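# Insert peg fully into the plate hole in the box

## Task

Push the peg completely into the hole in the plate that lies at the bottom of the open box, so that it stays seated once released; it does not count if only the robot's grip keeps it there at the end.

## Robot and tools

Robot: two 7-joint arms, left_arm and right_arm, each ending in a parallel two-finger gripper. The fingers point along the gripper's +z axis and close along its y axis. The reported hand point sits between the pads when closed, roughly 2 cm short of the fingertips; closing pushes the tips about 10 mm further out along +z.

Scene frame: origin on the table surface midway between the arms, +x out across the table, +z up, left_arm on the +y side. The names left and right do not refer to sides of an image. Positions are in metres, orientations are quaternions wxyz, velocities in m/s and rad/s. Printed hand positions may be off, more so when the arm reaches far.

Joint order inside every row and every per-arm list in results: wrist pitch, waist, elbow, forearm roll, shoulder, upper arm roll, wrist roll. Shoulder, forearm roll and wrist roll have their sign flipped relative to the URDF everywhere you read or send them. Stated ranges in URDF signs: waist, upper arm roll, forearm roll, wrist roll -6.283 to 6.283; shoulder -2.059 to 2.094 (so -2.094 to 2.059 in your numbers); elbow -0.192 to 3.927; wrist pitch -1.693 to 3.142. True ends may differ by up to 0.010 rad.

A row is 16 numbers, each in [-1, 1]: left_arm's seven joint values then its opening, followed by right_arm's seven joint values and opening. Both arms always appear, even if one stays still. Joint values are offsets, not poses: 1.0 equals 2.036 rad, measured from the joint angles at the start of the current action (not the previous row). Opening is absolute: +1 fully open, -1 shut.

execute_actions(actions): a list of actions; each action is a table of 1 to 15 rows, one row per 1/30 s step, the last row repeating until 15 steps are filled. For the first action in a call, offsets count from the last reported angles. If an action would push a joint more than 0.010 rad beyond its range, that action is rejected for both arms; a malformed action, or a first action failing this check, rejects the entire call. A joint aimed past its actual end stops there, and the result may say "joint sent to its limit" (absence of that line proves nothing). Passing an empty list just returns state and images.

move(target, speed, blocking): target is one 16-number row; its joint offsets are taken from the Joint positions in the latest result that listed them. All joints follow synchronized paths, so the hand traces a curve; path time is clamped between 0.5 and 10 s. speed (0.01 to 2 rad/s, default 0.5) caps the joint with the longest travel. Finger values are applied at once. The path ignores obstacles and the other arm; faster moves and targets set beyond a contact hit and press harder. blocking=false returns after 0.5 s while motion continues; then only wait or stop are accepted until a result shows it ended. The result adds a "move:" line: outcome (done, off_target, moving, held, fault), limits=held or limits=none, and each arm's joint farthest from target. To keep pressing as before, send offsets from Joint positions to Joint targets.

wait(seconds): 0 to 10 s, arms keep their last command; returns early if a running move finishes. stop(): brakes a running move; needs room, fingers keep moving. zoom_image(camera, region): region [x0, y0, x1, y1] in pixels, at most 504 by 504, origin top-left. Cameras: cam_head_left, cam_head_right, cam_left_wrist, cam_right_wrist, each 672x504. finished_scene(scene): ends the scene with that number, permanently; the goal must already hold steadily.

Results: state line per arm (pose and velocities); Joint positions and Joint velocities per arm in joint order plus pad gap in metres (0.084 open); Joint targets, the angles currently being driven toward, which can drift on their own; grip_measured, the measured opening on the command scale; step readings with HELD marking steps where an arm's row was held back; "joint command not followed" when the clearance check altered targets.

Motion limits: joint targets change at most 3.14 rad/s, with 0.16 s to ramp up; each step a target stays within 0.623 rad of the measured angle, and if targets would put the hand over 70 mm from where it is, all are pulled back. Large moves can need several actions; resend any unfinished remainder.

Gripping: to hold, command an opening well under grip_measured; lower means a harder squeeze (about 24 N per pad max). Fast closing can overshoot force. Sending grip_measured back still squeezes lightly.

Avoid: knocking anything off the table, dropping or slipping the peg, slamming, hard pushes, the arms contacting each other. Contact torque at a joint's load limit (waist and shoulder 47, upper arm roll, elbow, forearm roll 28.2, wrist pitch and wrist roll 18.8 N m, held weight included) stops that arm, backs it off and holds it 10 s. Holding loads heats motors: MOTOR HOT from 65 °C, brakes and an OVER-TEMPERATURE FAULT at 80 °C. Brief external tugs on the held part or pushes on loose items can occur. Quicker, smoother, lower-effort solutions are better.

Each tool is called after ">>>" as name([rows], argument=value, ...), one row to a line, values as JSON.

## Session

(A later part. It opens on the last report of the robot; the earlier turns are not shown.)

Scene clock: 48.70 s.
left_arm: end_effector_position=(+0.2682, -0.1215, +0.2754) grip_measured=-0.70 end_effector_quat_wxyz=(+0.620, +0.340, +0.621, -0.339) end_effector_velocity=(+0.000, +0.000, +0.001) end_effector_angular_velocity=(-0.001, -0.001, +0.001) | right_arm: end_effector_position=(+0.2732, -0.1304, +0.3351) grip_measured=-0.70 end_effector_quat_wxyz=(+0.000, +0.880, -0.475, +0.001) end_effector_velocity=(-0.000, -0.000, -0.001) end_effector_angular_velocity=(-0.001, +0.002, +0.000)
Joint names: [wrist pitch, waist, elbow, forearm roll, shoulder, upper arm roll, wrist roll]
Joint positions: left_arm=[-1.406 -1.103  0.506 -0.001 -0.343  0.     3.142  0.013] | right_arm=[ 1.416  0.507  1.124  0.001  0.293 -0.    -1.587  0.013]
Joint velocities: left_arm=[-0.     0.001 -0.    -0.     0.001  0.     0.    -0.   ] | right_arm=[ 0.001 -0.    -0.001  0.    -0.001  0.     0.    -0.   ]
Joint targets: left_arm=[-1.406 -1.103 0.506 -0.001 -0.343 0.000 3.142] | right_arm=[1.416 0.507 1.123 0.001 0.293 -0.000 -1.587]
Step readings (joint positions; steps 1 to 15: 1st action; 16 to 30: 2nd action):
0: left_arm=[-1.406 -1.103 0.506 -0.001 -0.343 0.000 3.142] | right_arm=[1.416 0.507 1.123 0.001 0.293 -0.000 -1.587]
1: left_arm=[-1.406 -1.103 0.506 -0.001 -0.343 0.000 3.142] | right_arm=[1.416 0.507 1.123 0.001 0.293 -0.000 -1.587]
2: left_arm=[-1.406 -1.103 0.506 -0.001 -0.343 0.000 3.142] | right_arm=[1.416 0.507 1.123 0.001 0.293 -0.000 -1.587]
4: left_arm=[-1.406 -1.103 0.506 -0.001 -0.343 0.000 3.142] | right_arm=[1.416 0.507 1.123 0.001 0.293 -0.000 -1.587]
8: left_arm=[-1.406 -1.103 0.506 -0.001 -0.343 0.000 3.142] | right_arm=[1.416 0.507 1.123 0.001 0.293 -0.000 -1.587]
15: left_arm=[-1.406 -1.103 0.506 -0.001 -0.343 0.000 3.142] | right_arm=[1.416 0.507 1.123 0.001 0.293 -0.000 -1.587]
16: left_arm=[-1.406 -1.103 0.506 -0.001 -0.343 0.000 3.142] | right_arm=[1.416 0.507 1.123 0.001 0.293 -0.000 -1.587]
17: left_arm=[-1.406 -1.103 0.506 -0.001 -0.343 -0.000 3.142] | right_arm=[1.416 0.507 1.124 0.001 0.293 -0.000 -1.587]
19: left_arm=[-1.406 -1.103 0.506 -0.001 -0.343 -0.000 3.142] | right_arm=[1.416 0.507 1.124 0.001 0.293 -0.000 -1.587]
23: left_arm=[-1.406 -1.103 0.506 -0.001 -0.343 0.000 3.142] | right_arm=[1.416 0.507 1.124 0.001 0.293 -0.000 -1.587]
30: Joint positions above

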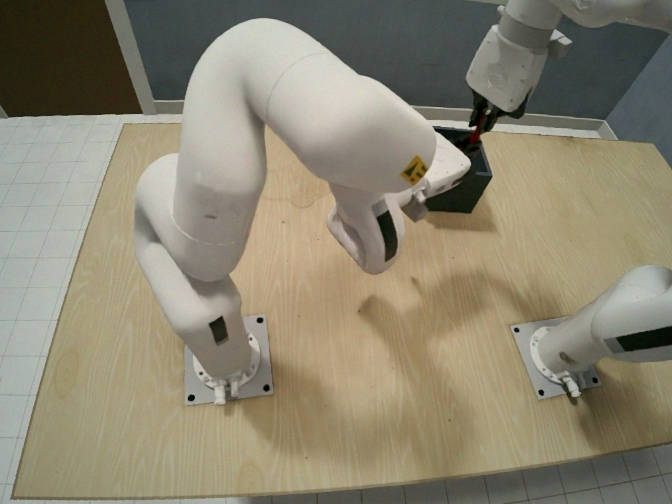

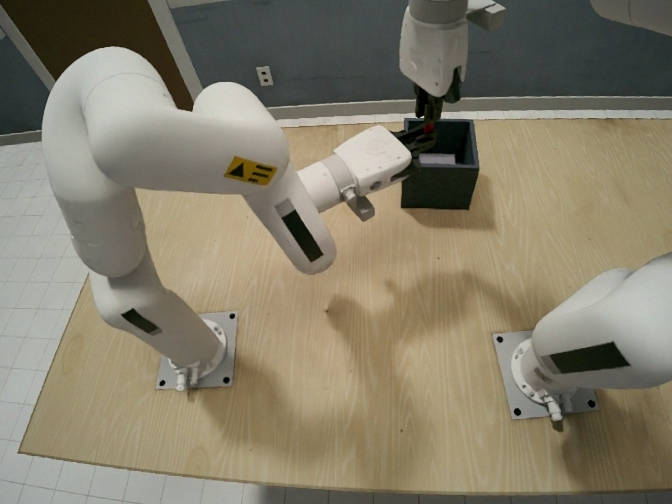

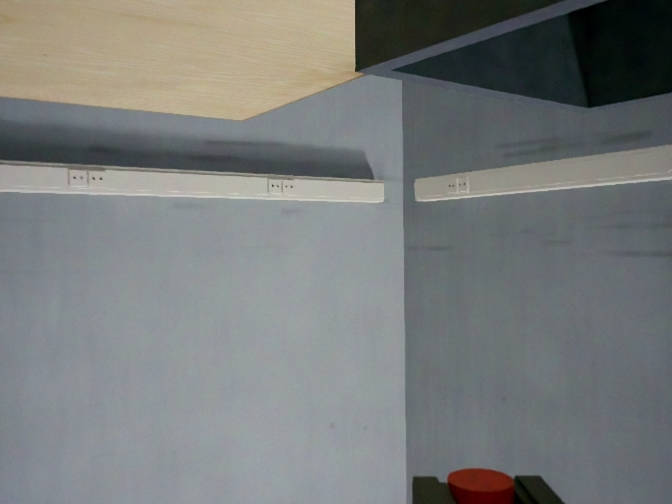

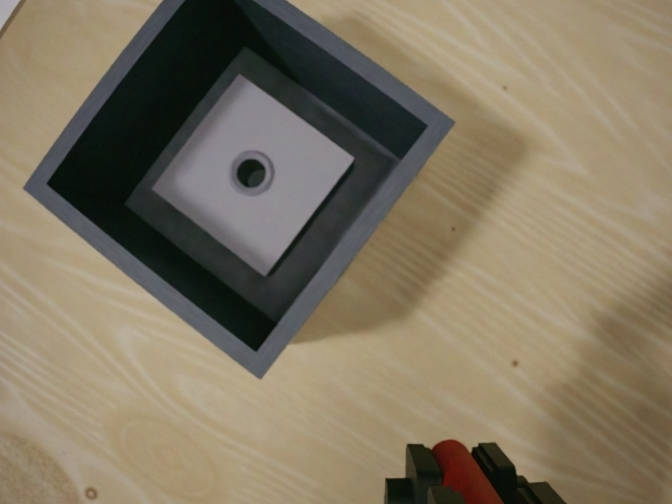

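>>> move(target=[0,0,0,0,0,0,0,0.2,0,0,0,0,0,0,0,-1])

>>> move(target=[0,0,0,0,0,0,0,0.2,0.0623,0,0.077,0,-0.0152,0,0,-1], speed=0.3)

>>> move(target=[0,0.4,0,0,0,0,0,0.2,0,0,0,0,0,0,0,-1], speed=1)

>>> move(target=[0,0,0,0,0,0,0,0.2,-0.2017,-0.112,-0.0459,0,-0.1553,0,0.18,-1], speed=0.5)

Scene clock: 56.53 s.
left_arm: end_effector_position=(+0.2683, -0.1215, +0.2754) grip_measured=+0.19 end_effector_quat_wxyz=(+0.620, +0.340, +0.621, -0.339) end_effector_velocity=(-0.001, -0.000, +0.000) end_effector_angular_velocity=(-0.001, -0.000, -0.002) | right_arm: end_effector_position=(+0.2732, -0.1304, +0.3351) grip_measured=-0.70 end_effector_quat_wxyz=(+0.000, +0.880, -0.475, +0.001) end_effector_velocity=(+0.001, +0.000, +0.000) end_effector_angular_velocity=(+0.001, -0.001, -0.001)
Joint names: [wrist pitch, waist, elbow, forearm roll, shoulder, upper arm roll, wrist roll]
Joint positions: left_arm=[-1.406 -1.103  0.506 -0.001 -0.343  0.     3.142  0.052] | right_arm=[ 1.416  0.507  1.124  0.001  0.293 -0.    -1.587  0.013]
Joint velocities: left_arm=[-0.001 -0.002 -0.     0.     0.    -0.    -0.     0.   ] | right_arm=[-0.002 -0.001  0.001 -0.    -0.    -0.    -0.001  0.   ]
Joint targets: left_arm=[-1.406 -1.103 0.506 -0.001 -0.343 0.000 3.142] | right_arm=[1.416 0.507 1.124 0.001 0.293 -0.000 -1.587]
move: done; limits=none; left_arm: farthest joint: the waist, 0.000 radians from its target (0.000 radians at the start); right_arm: farthest joint: the waist, 0.000 radians from its target (0.000 radians at the start)

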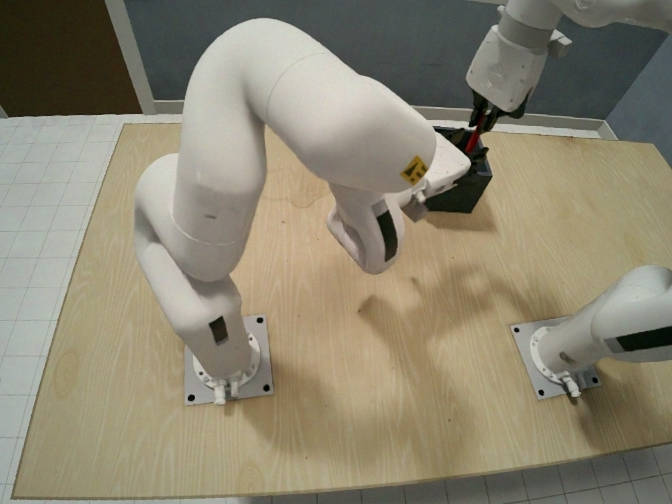

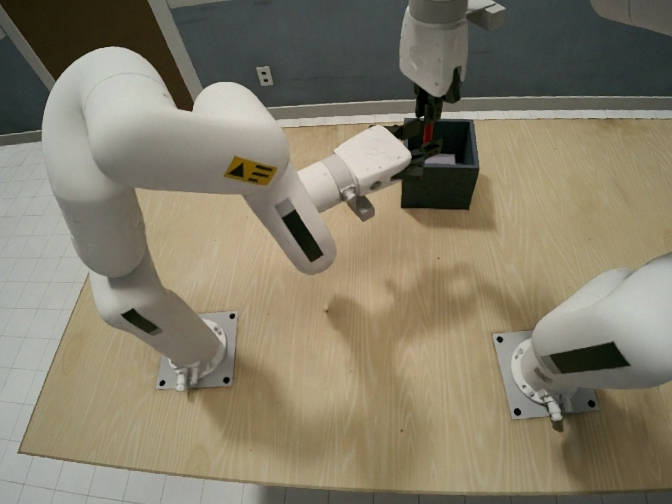

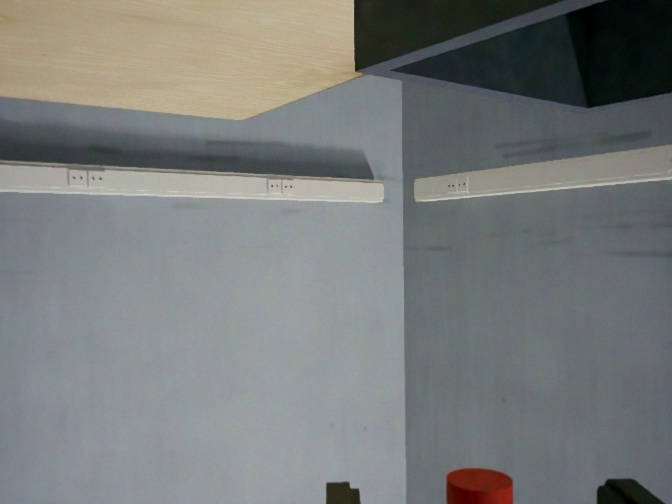

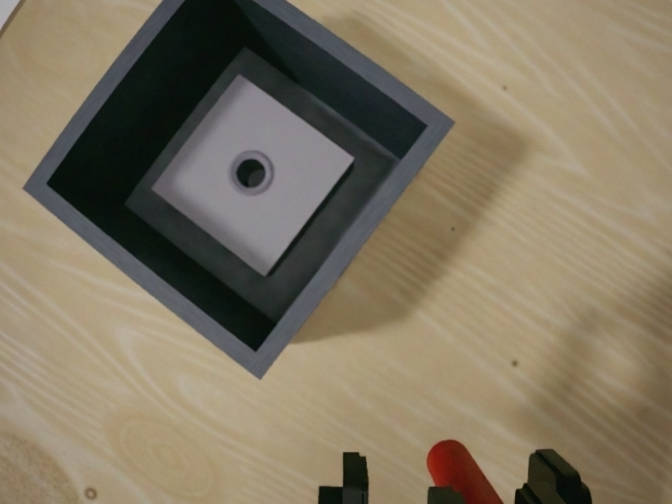

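Scene clock: 57.63 s.
left_arm: end_effector_position=(+0.2683, -0.1215, +0.2754) grip_measured=+0.19 end_effector_quat_wxyz=(+0.620, +0.340, +0.621, -0.339) end_effector_velocity=(-0.000, -0.000, +0.000) end_effector_angular_velocity=(-0.002, +0.001, -0.001) | right_arm: end_effector_position=(+0.2758, -0.1287, +0.3795) grip_measured=-0.70 end_effector_quat_wxyz=(+0.001, +0.880, -0.475, +0.000) end_effector_velocity=(+0.000, +0.000, -0.000) end_effector_angular_velocity=(-0.001, +0.003, -0.000)
Joint names: [wrist pitch, waist, elbow, forearm roll, shoulder, upper arm roll, wrist roll]
Joint positions: left_arm=[-1.406 -1.103  0.506 -0.001 -0.343  0.     3.142  0.052] | right_arm=[ 1.543  0.507  1.28   0.001  0.262 -0.    -1.587  0.013]
Joint velocities: left_arm=[-0.    -0.    -0.    -0.001  0.001 -0.     0.002  0.   ] | right_arm=[ 0.002 -0.001  0.002 -0.001 -0.003  0.     0.     0.   ]
Joint targets: left_arm=[-1.406 -1.103 0.506 -0.001 -0.343 0.000 3.142] | right_arm=[1.543 0.507 1.280 0.001 0.262 -0.000 -1.587]
move: done; limits=none; left_arm: farthest joint: the waist, 0.000 radians from its target (0.000 radians at the start); right_arm: farthest joint: the elbow, 0.001 radians from its target (0.157 radians at the start)

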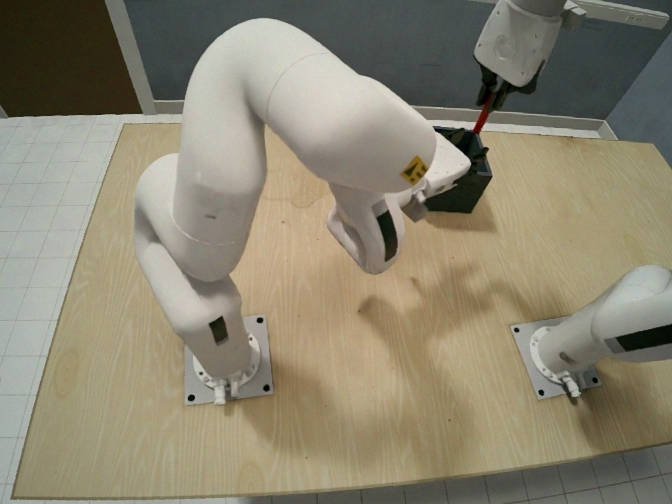

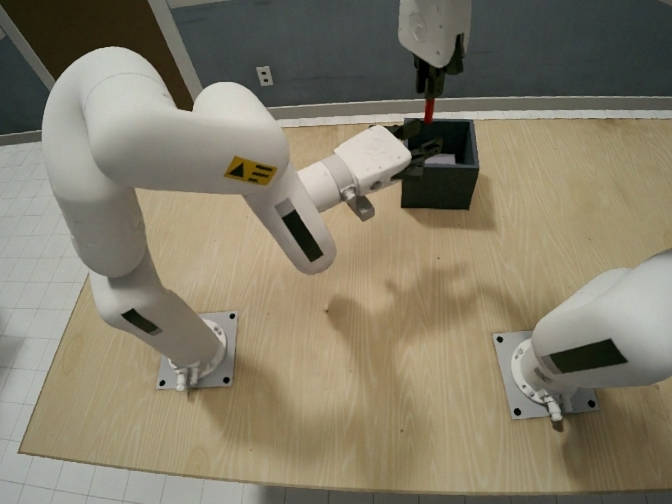

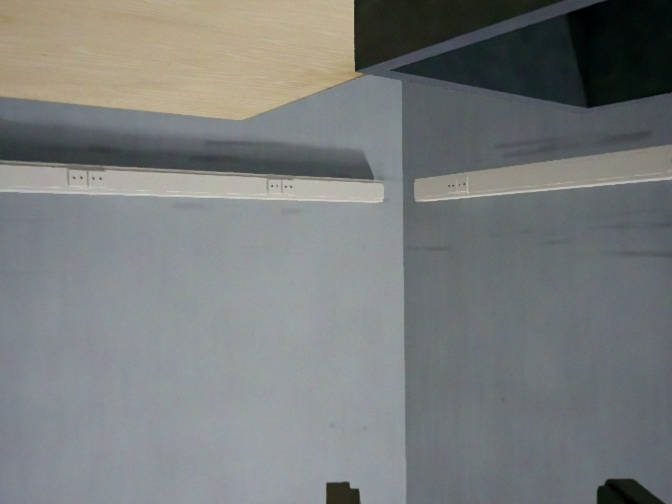

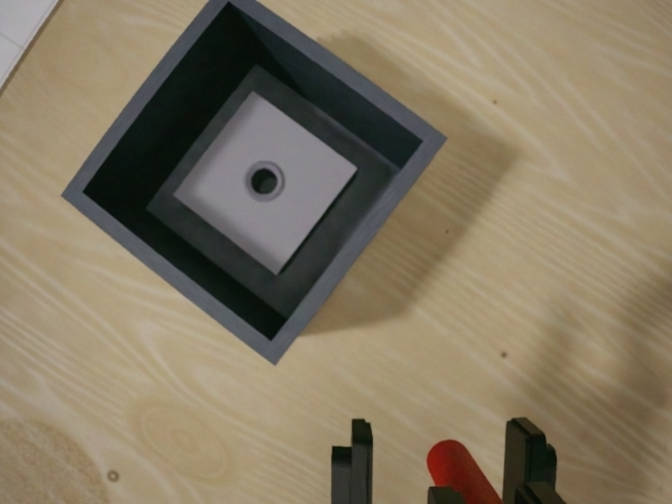

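Scene clock: 59.30 s.
left_arm: end_effector_position=(+0.5035, +0.2273, +0.2754) grip_measured=+0.19 end_effector_quat_wxyz=(+0.703, +0.066, +0.705, -0.066) end_effector_velocity=(+0.001, +0.003, -0.000) end_effector_angular_velocity=(-0.001, +0.000, +0.006) | right_arm: end_effector_position=(+0.2758, -0.1287, +0.3795) grip_measured=-0.70 end_effector_quat_wxyz=(+0.001, +0.880, -0.475, +0.000) end_effector_velocity=(+0.000, -0.000, -0.000) end_effector_angular_velocity=(-0.001, -0.000, -0.002)
Joint names: [wrist pitch, waist, elbow, forearm roll, shoulder, upper arm roll, wrist roll]
Joint positions: left_arm=[-1.406 -0.289  0.506 -0.001 -0.343 -0.     3.142  0.052] | right_arm=[ 1.543  0.507  1.28   0.001  0.262 -0.    -1.587  0.013]
Joint velocities: left_arm=[-0.     0.004  0.     0.001 -0.     0.001  0.001 -0.   ] | right_arm=[ 0.    -0.001  0.     0.001 -0.     0.    -0.001  0.   ]
Joint targets: left_arm=[-1.406 -0.289 0.506 -0.001 -0.343 0.000 3.142] | right_arm=[1.543 0.507 1.280 0.001 0.262 -0.000 -1.587]
move: done; limits=none; left_arm: farthest joint: the waist, 0.001 radians from its target (0.814 radians at the start); right_arm: farthest joint: the waist, 0.000 radians from its target (0.000 radians at the start)

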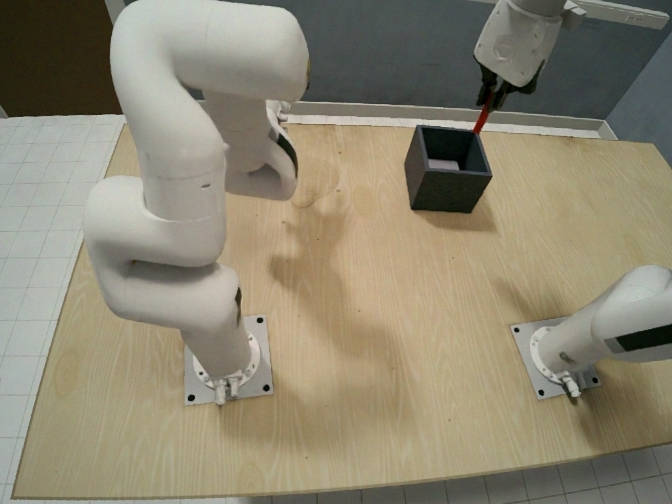

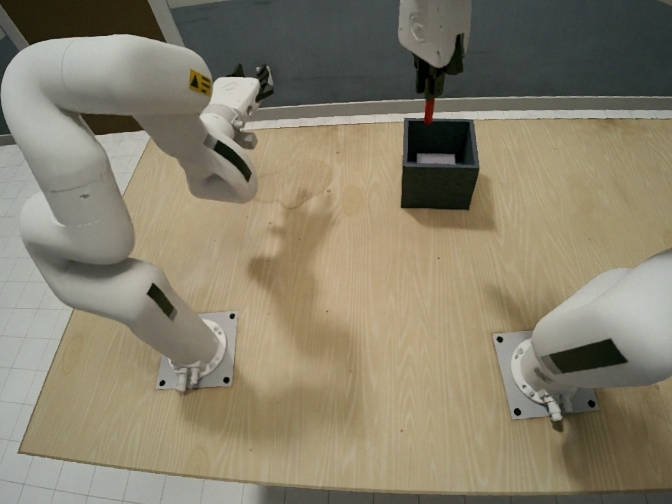

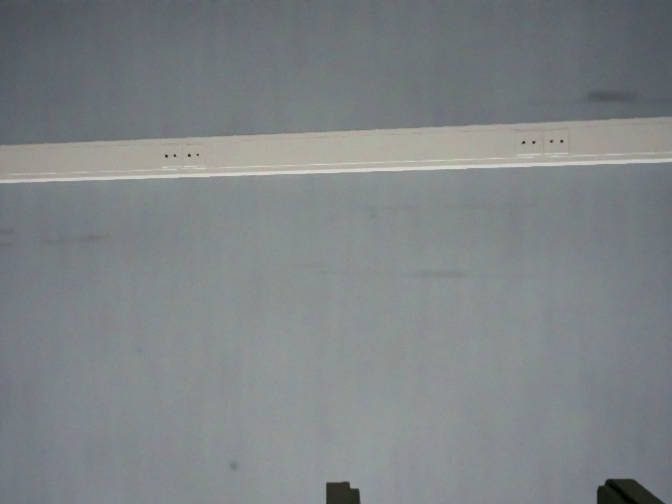

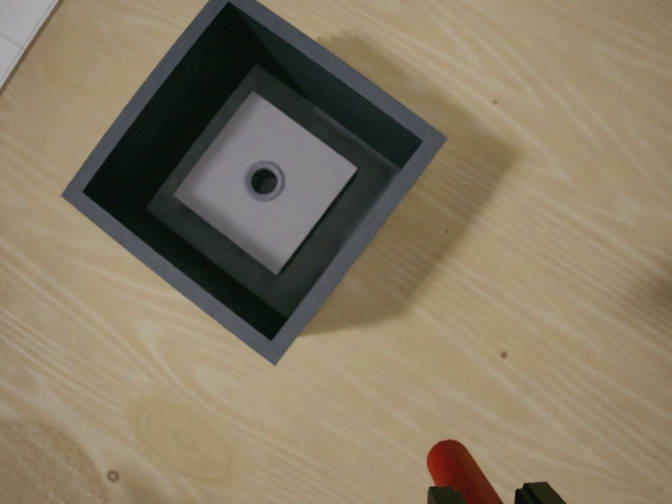

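Scene clock: 60.77 s.
left_arm: end_effector_position=(+0.5035, +0.2273, +0.2754) grip_measured=+0.19 end_effector_quat_wxyz=(+0.703, +0.066, +0.705, -0.066) end_effector_velocity=(-0.000, -0.000, +0.000) end_effector_angular_velocity=(-0.002, +0.001, -0.001) | right_arm: end_effector_position=(+0.4033, -0.1749, +0.2302) grip_measured=-0.70 end_effector_quat_wxyz=(+0.000, +0.911, -0.413, +0.001) end_effector_velocity=(+0.001, -0.001, -0.002) end_effector_angular_velocity=(-0.000, +0.001, -0.001)
Joint names: [wrist pitch, waist, elbow, forearm roll, shoulder, upper arm roll, wrist roll]
Joint positions: left_arm=[-1.406 -0.289  0.506 -0.001 -0.343 -0.     3.142  0.052] | right_arm=[ 1.132  0.28   1.187  0.001 -0.054 -0.    -1.221  0.013]
Joint velocities: left_arm=[ 0.001 -0.001  0.     0.     0.    -0.     0.002  0.   ] | right_arm=[-0.003 -0.002 -0.001  0.    -0.003 -0.001  0.002 -0.   ]
Joint targets: left_arm=[-1.406 -0.289 0.506 -0.001 -0.343 -0.000 3.142] | right_arm=[1.132 0.279 1.186 0.001 -0.054 -0.000 -1.221]
move: done; limits=none; left_arm: farthest joint: the waist, 0.000 radians from its target (0.000 radians at the start); right_arm: farthest joint: the waist, 0.001 radians from its target (0.228 radians at the start)

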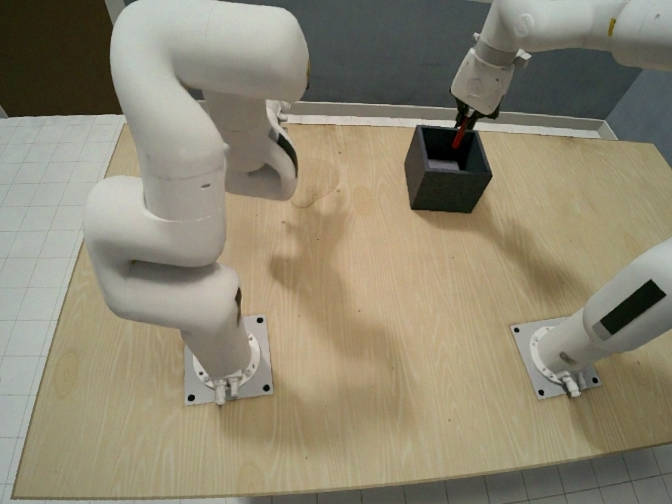

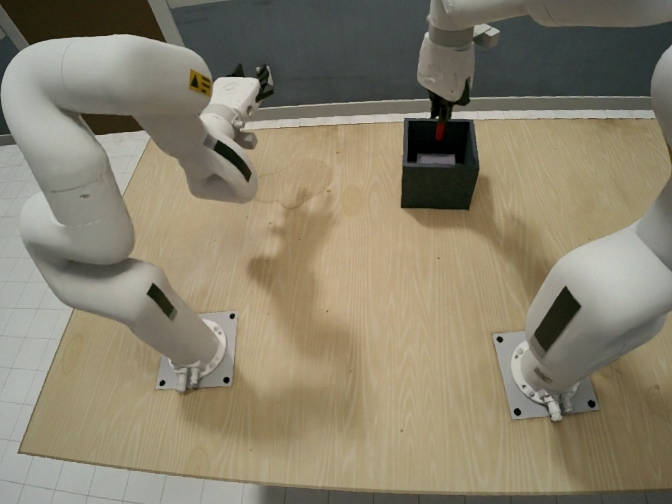

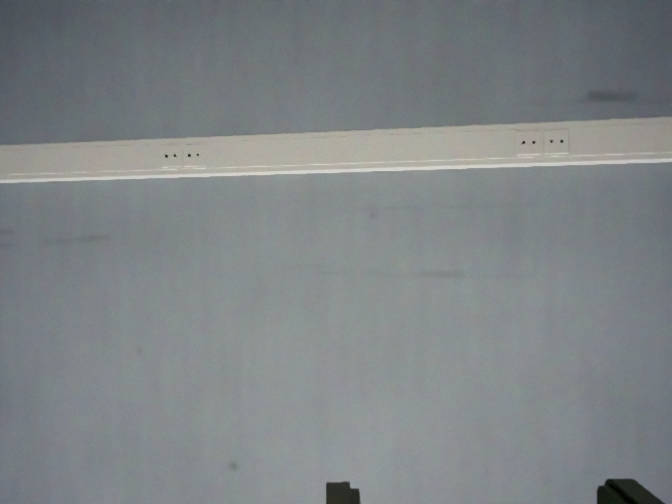

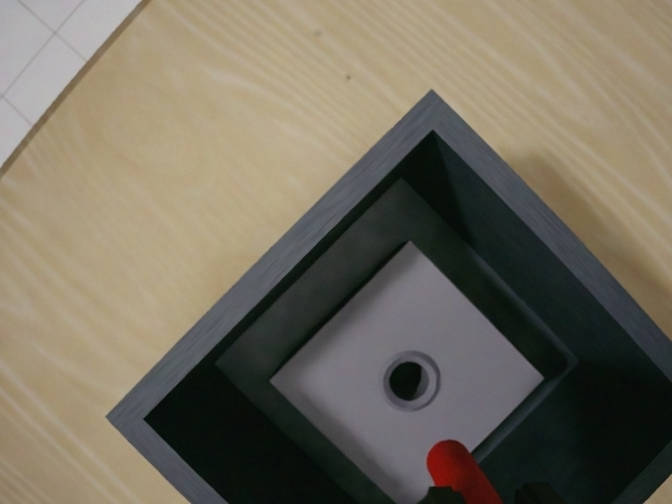

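>>> move(target=[0,0,0,0,0,0,0,0.2,-0.1212,0,-0.072,0,-0.0496,0,0,-1], speed=0.3)

>>> zoom_image(camera="cam_right_wrist", region=[380,384,540,504])

Scene clock: 65.03 s.
left_arm: end_effector_position=(+0.5035, +0.2273, +0.2754) grip_measured=+0.19 end_effector_quat_wxyz=(+0.703, +0.066, +0.705, -0.066) end_effector_velocity=(-0.000, -0.000, +0.000) end_effector_angular_velocity=(+0.002, -0.001, -0.000) | right_arm: end_effector_position=(+0.4032, -0.1748, +0.1403) grip_measured=-0.70 end_effector_quat_wxyz=(+0.000, +0.911, -0.413, +0.000) end_effector_velocity=(-0.001, -0.000, -0.002) end_effector_angular_velocity=(-0.001, +0.003, -0.001)
Joint names: [wrist pitch, waist, elbow, forearm roll, shoulder, upper arm roll, wrist roll]
Joint positions: left_arm=[-1.406 -0.289  0.506 -0.001 -0.343 -0.     3.142  0.052] | right_arm=[ 0.886  0.28   1.04   0.001 -0.154 -0.    -1.221  0.013]
Joint velocities: left_arm=[ 0.    -0.     0.     0.     0.001 -0.    -0.002 -0.   ] | right_arm=[-0.003 -0.    -0.003 -0.    -0.003  0.    -0.001 -0.   ]
Joint targets: left_arm=[-1.406 -0.289 0.506 -0.001 -0.343 -0.000 3.142] | right_arm=[0.886 0.280 1.040 0.001 -0.155 -0.000 -1.221]
move: done; limits=none; left_arm: farthest joint: the waist, 0.000 radians from its target (0.000 radians at the start); right_arm: farthest joint: the wrist pitch, 0.001 radians from its target (0.247 radians at the start)

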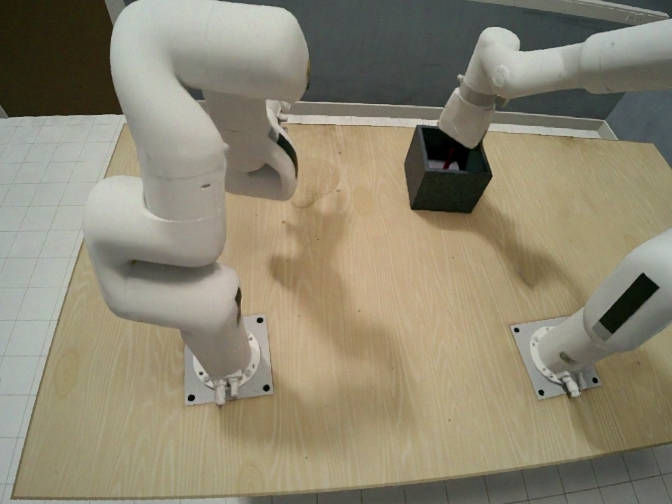

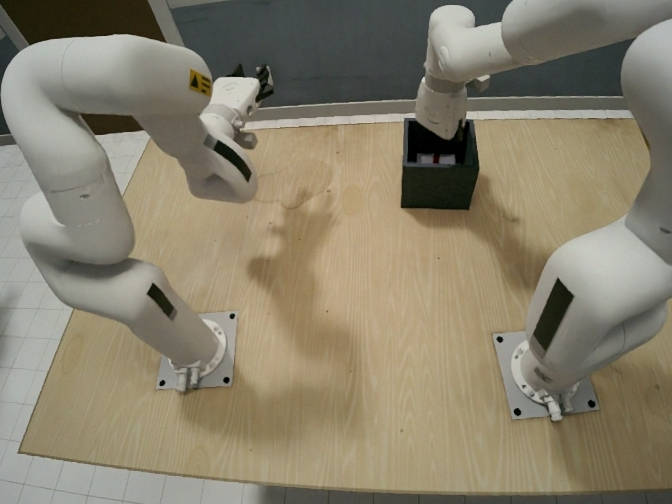

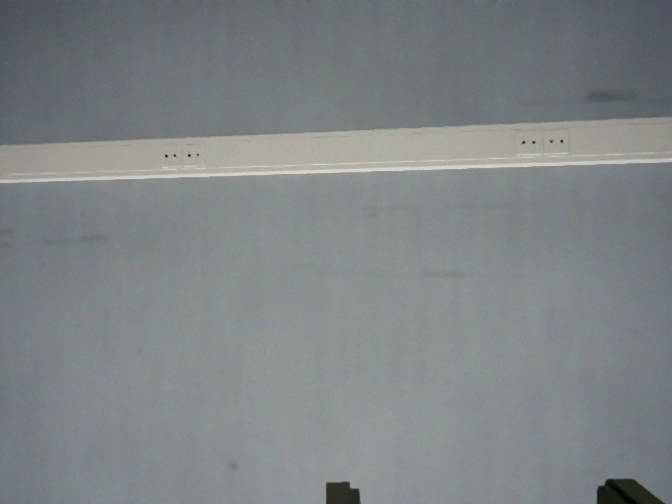

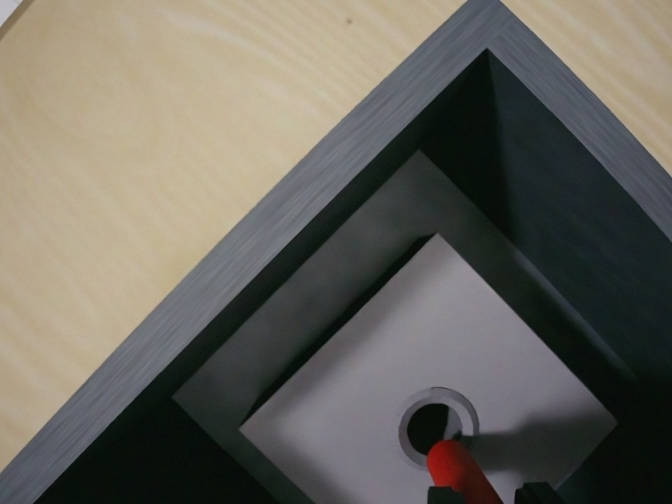

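Region (380, 384, 540, 504) of cam_right_wrist's 672x504 image, scaled by 3.150, with more detail than that image has; it fills the top 378 rows of this view, and the rest is white.

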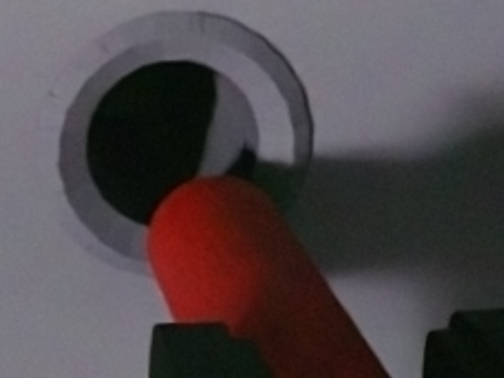

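>>> move(target=[0,0,0,0,0,0,0,0.2,-0.053,-0.0023,-0.0198,0,-0.0333,0,0,-1], speed=0.04)

Scene clock: 72.13 s.
left_arm: end_effector_position=(+0.5035, +0.2273, +0.2754) grip_measured=+0.19 end_effector_quat_wxyz=(+0.703, +0.066, +0.705, -0.066) end_effector_velocity=(-0.000, -0.000, +0.000) end_effector_angular_velocity=(+0.001, -0.001, -0.001) | right_arm: end_effector_position=(+0.4069, -0.1760, +0.1048) grip_measured=-0.68 end_effector_quat_wxyz=(-0.003, +0.910, -0.415, +0.004) end_effector_velocity=(+0.000, +0.001, -0.000) end_effector_angular_velocity=(+0.001, -0.002, -0.000)
Joint names: [wrist pitch, waist, elbow, forearm roll, shoulder, upper arm roll, wrist roll]
Joint positions: left_arm=[-1.406 -0.289  0.506 -0.001 -0.343 -0.     3.142  0.052] | right_arm=[ 0.779  0.275  1.005  0.001 -0.216 -0.    -1.221  0.014]
Joint velocities: left_arm=[-0.001 -0.001  0.    -0.    -0.     0.    -0.001  0.   ] | right_arm=[-0.003  0.001 -0.001 -0.     0.     0.001 -0.001  0.   ]
Joint targets: left_arm=[-1.406 -0.289 0.506 -0.001 -0.343 -0.000 3.142] | right_arm=[0.778 0.275 1.000 0.001 -0.222 -0.000 -1.221]
move: done; limits=none; left_arm: farthest joint: the waist, 0.000 radians from its target (0.000 radians at the start); right_arm: farthest joint: the shoulder, 0.005 radians from its target (0.067 radians at the start)

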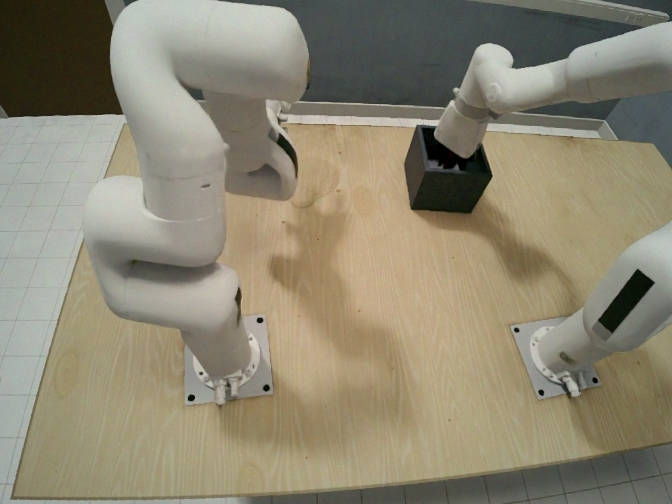

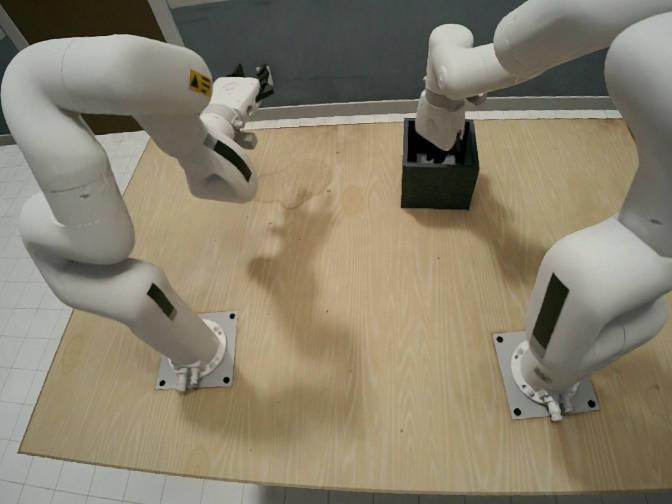

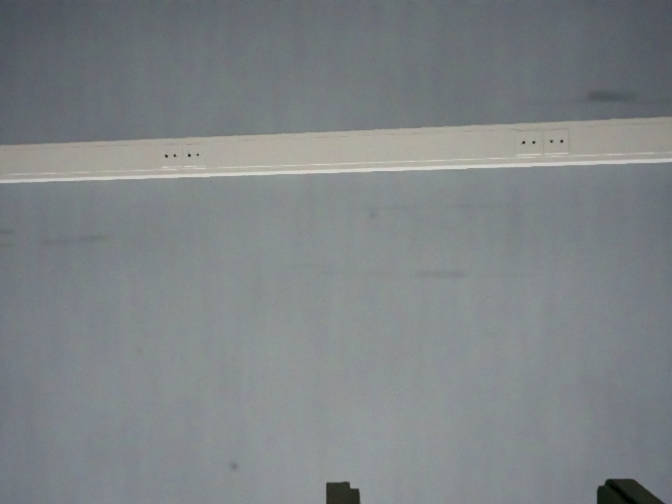

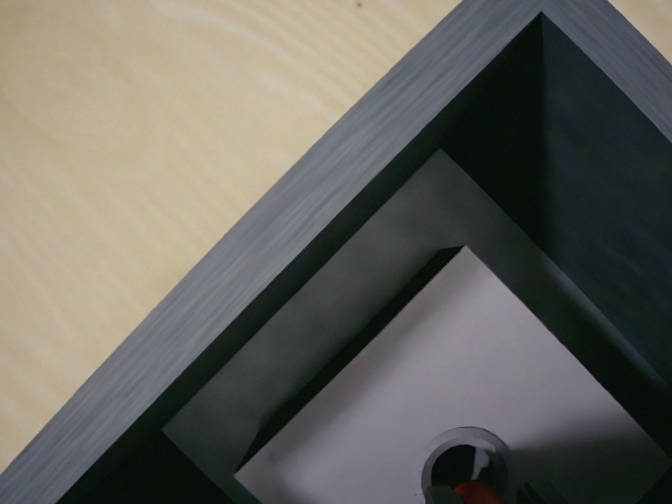

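>>> move(target=[0,0,0,0,0,0,0,0.2,0.033,0,0.01,0,0.018,0,0,-1], speed=0.08)

>>> zoom_image(camera="cam_right_wrist", region=[380,384,540,504])

Scene clock: 76.33 s.
left_arm: end_effector_position=(+0.5035, +0.2273, +0.2754) grip_measured=+0.19 end_effector_quat_wxyz=(+0.703, +0.066, +0.705, -0.066) end_effector_velocity=(-0.000, -0.001, +0.000) end_effector_angular_velocity=(+0.002, -0.001, -0.001) | right_arm: end_effector_position=(+0.4044, -0.1770, +0.1251) grip_measured=-0.69 end_effector_quat_wxyz=(+0.001, +0.910, -0.415, +0.000) end_effector_velocity=(+0.000, -0.000, +0.001) end_effector_angular_velocity=(+0.000, -0.001, -0.001)
Joint names: [wrist pitch, waist, elbow, forearm roll, shoulder, upper arm roll, wrist roll]
Joint positions: left_arm=[-1.406 -0.289  0.506 -0.001 -0.343 -0.     3.142  0.052] | right_arm=[ 0.846  0.275  1.025  0.001 -0.18  -0.    -1.221  0.014]
Joint velocities: left_arm=[ 0.    -0.001 -0.    -0.     0.001  0.    -0.002  0.   ] | right_arm=[ 0.003 -0.001  0.002  0.     0.002 -0.    -0.    -0.   ]
Joint targets: left_arm=[-1.406 -0.289 0.506 -0.001 -0.343 -0.000 3.142] | right_arm=[0.846 0.275 1.025 0.001 -0.180 -0.000 -1.221]
move: done; limits=none; left_arm: farthest joint: the waist, 0.000 radians from its target (0.000 radians at the start); right_arm: farthest joint: the shoulder, 0.001 radians from its target (0.037 radians at the start)

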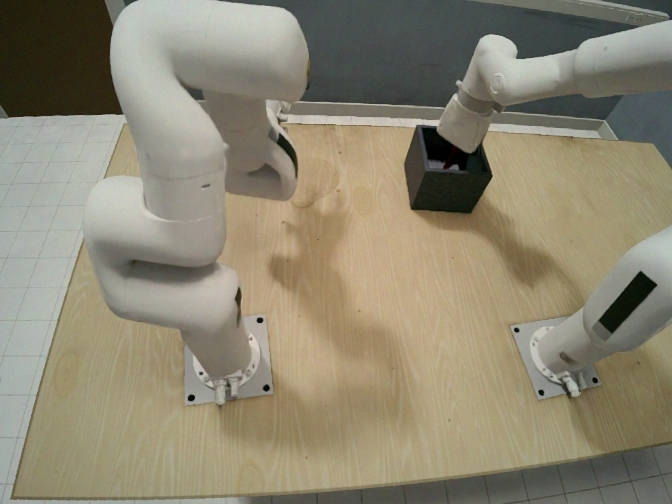

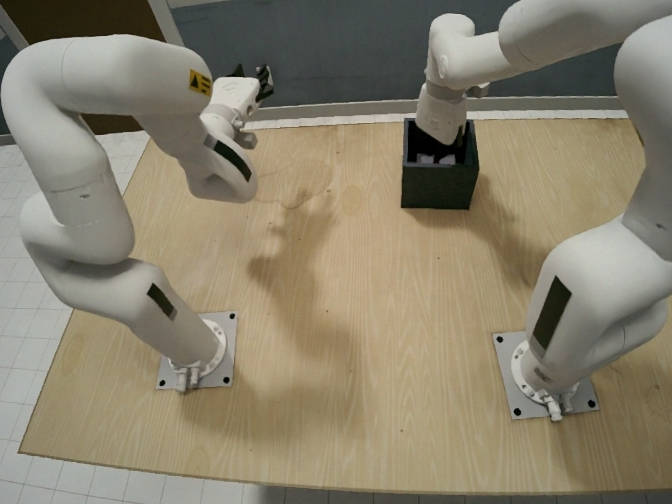

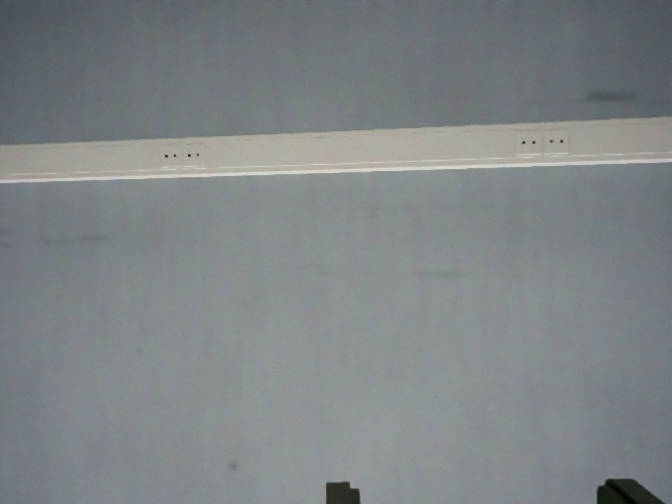

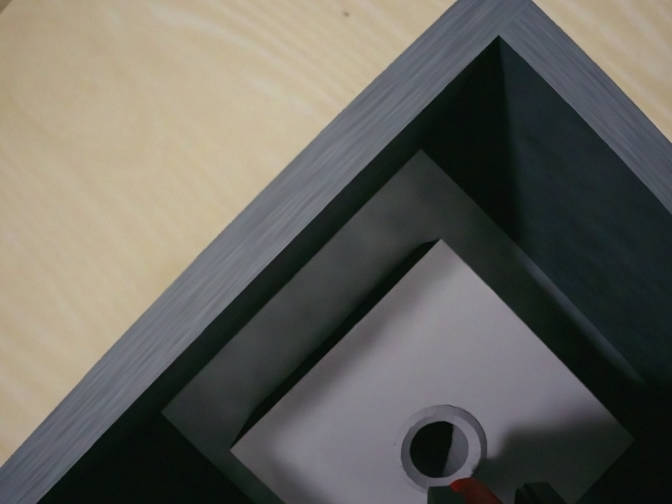

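Region (380, 384, 540, 504) of cam_right_wrist's 672x504 image, scaled by 3.150, with more detail than that image has; it fills the top 378 rows of this view, and the rest is white.

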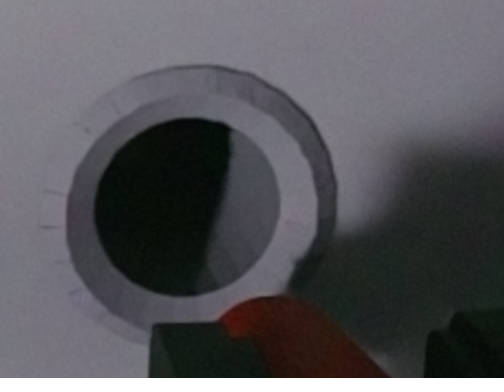

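>>> move(target=[0,0,0,0,0,0,0,0.2,-0.0148,-0.0064,0.0024,0,-0.0172,0,0,-1], speed=0.04)

>>> zoom_image(camera="cam_right_wrist", region=[380,384,540,504])

Scene clock: 82.93 s.
left_arm: end_effector_position=(+0.5035, +0.2273, +0.2754) grip_measured=+0.19 end_effector_quat_wxyz=(+0.703, +0.066, +0.705, -0.066) end_effector_velocity=(+0.000, +0.000, +0.001) end_effector_angular_velocity=(+0.001, -0.002, +0.000) | right_arm: end_effector_position=(+0.4108, -0.1813, +0.1122) grip_measured=-0.69 end_effector_quat_wxyz=(+0.000, +0.907, -0.421, +0.000) end_effector_velocity=(+0.001, +0.001, -0.000) end_effector_angular_velocity=(+0.001, -0.003, +0.001)
Joint names: [wrist pitch, waist, elbow, forearm roll, shoulder, upper arm roll, wrist roll]
Joint positions: left_arm=[-1.406 -0.289  0.506 -0.001 -0.343 -0.     3.142  0.052] | right_arm=[ 0.816  0.262  1.03   0.001 -0.215 -0.    -1.221  0.014]
Joint velocities: left_arm=[-0.     0.     0.    -0.     0.001  0.    -0.001  0.   ] | right_arm=[-0.004 -0.     0.001 -0.    -0.002  0.     0.     0.   ]
Joint targets: left_arm=[-1.406 -0.289 0.506 -0.001 -0.343 -0.000 3.142] | right_arm=[0.815 0.262 1.030 0.001 -0.215 -0.000 -1.221]
move: done; limits=none; left_arm: farthest joint: the waist, 0.000 radians from its target (0.000 radians at the start); right_arm: farthest joint: the waist, 0.000 radians from its target (0.013 radians at the start)

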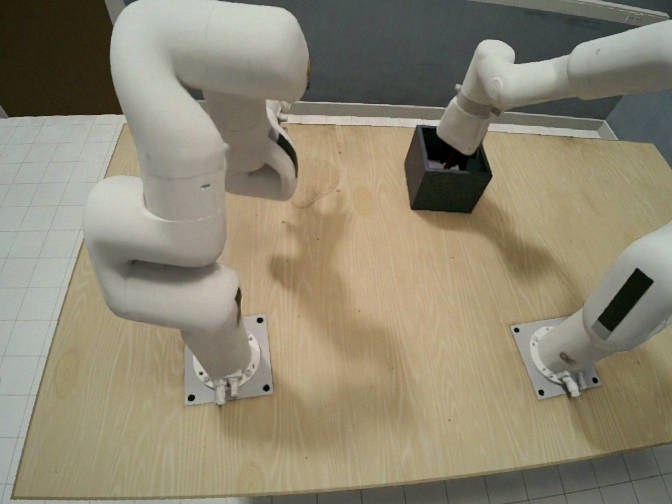

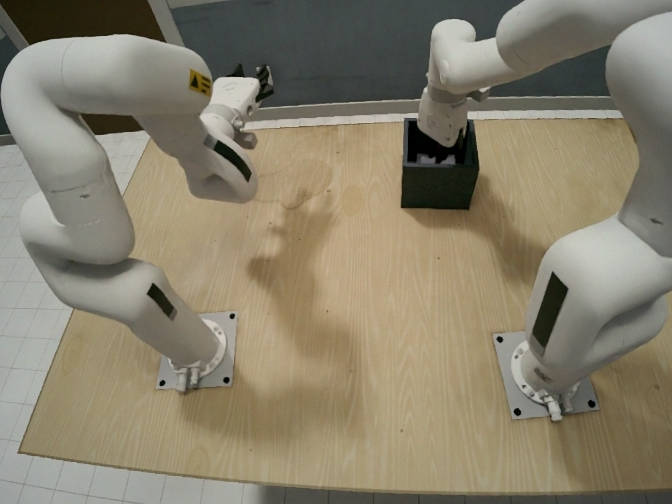

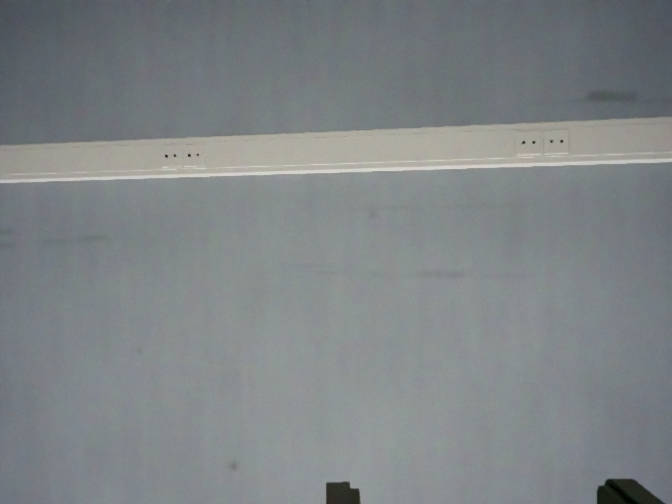

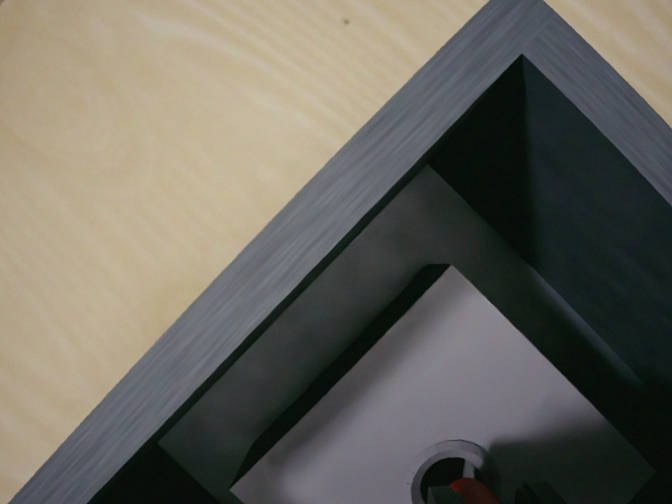

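Region (380, 384, 540, 504) of cam_right_wrist's 672x504 image, scaled by 3.150, with more detail than that image has; it fills the top 378 rows of this view, and the rest is white.

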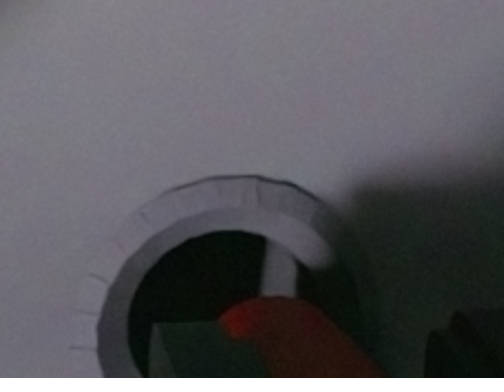

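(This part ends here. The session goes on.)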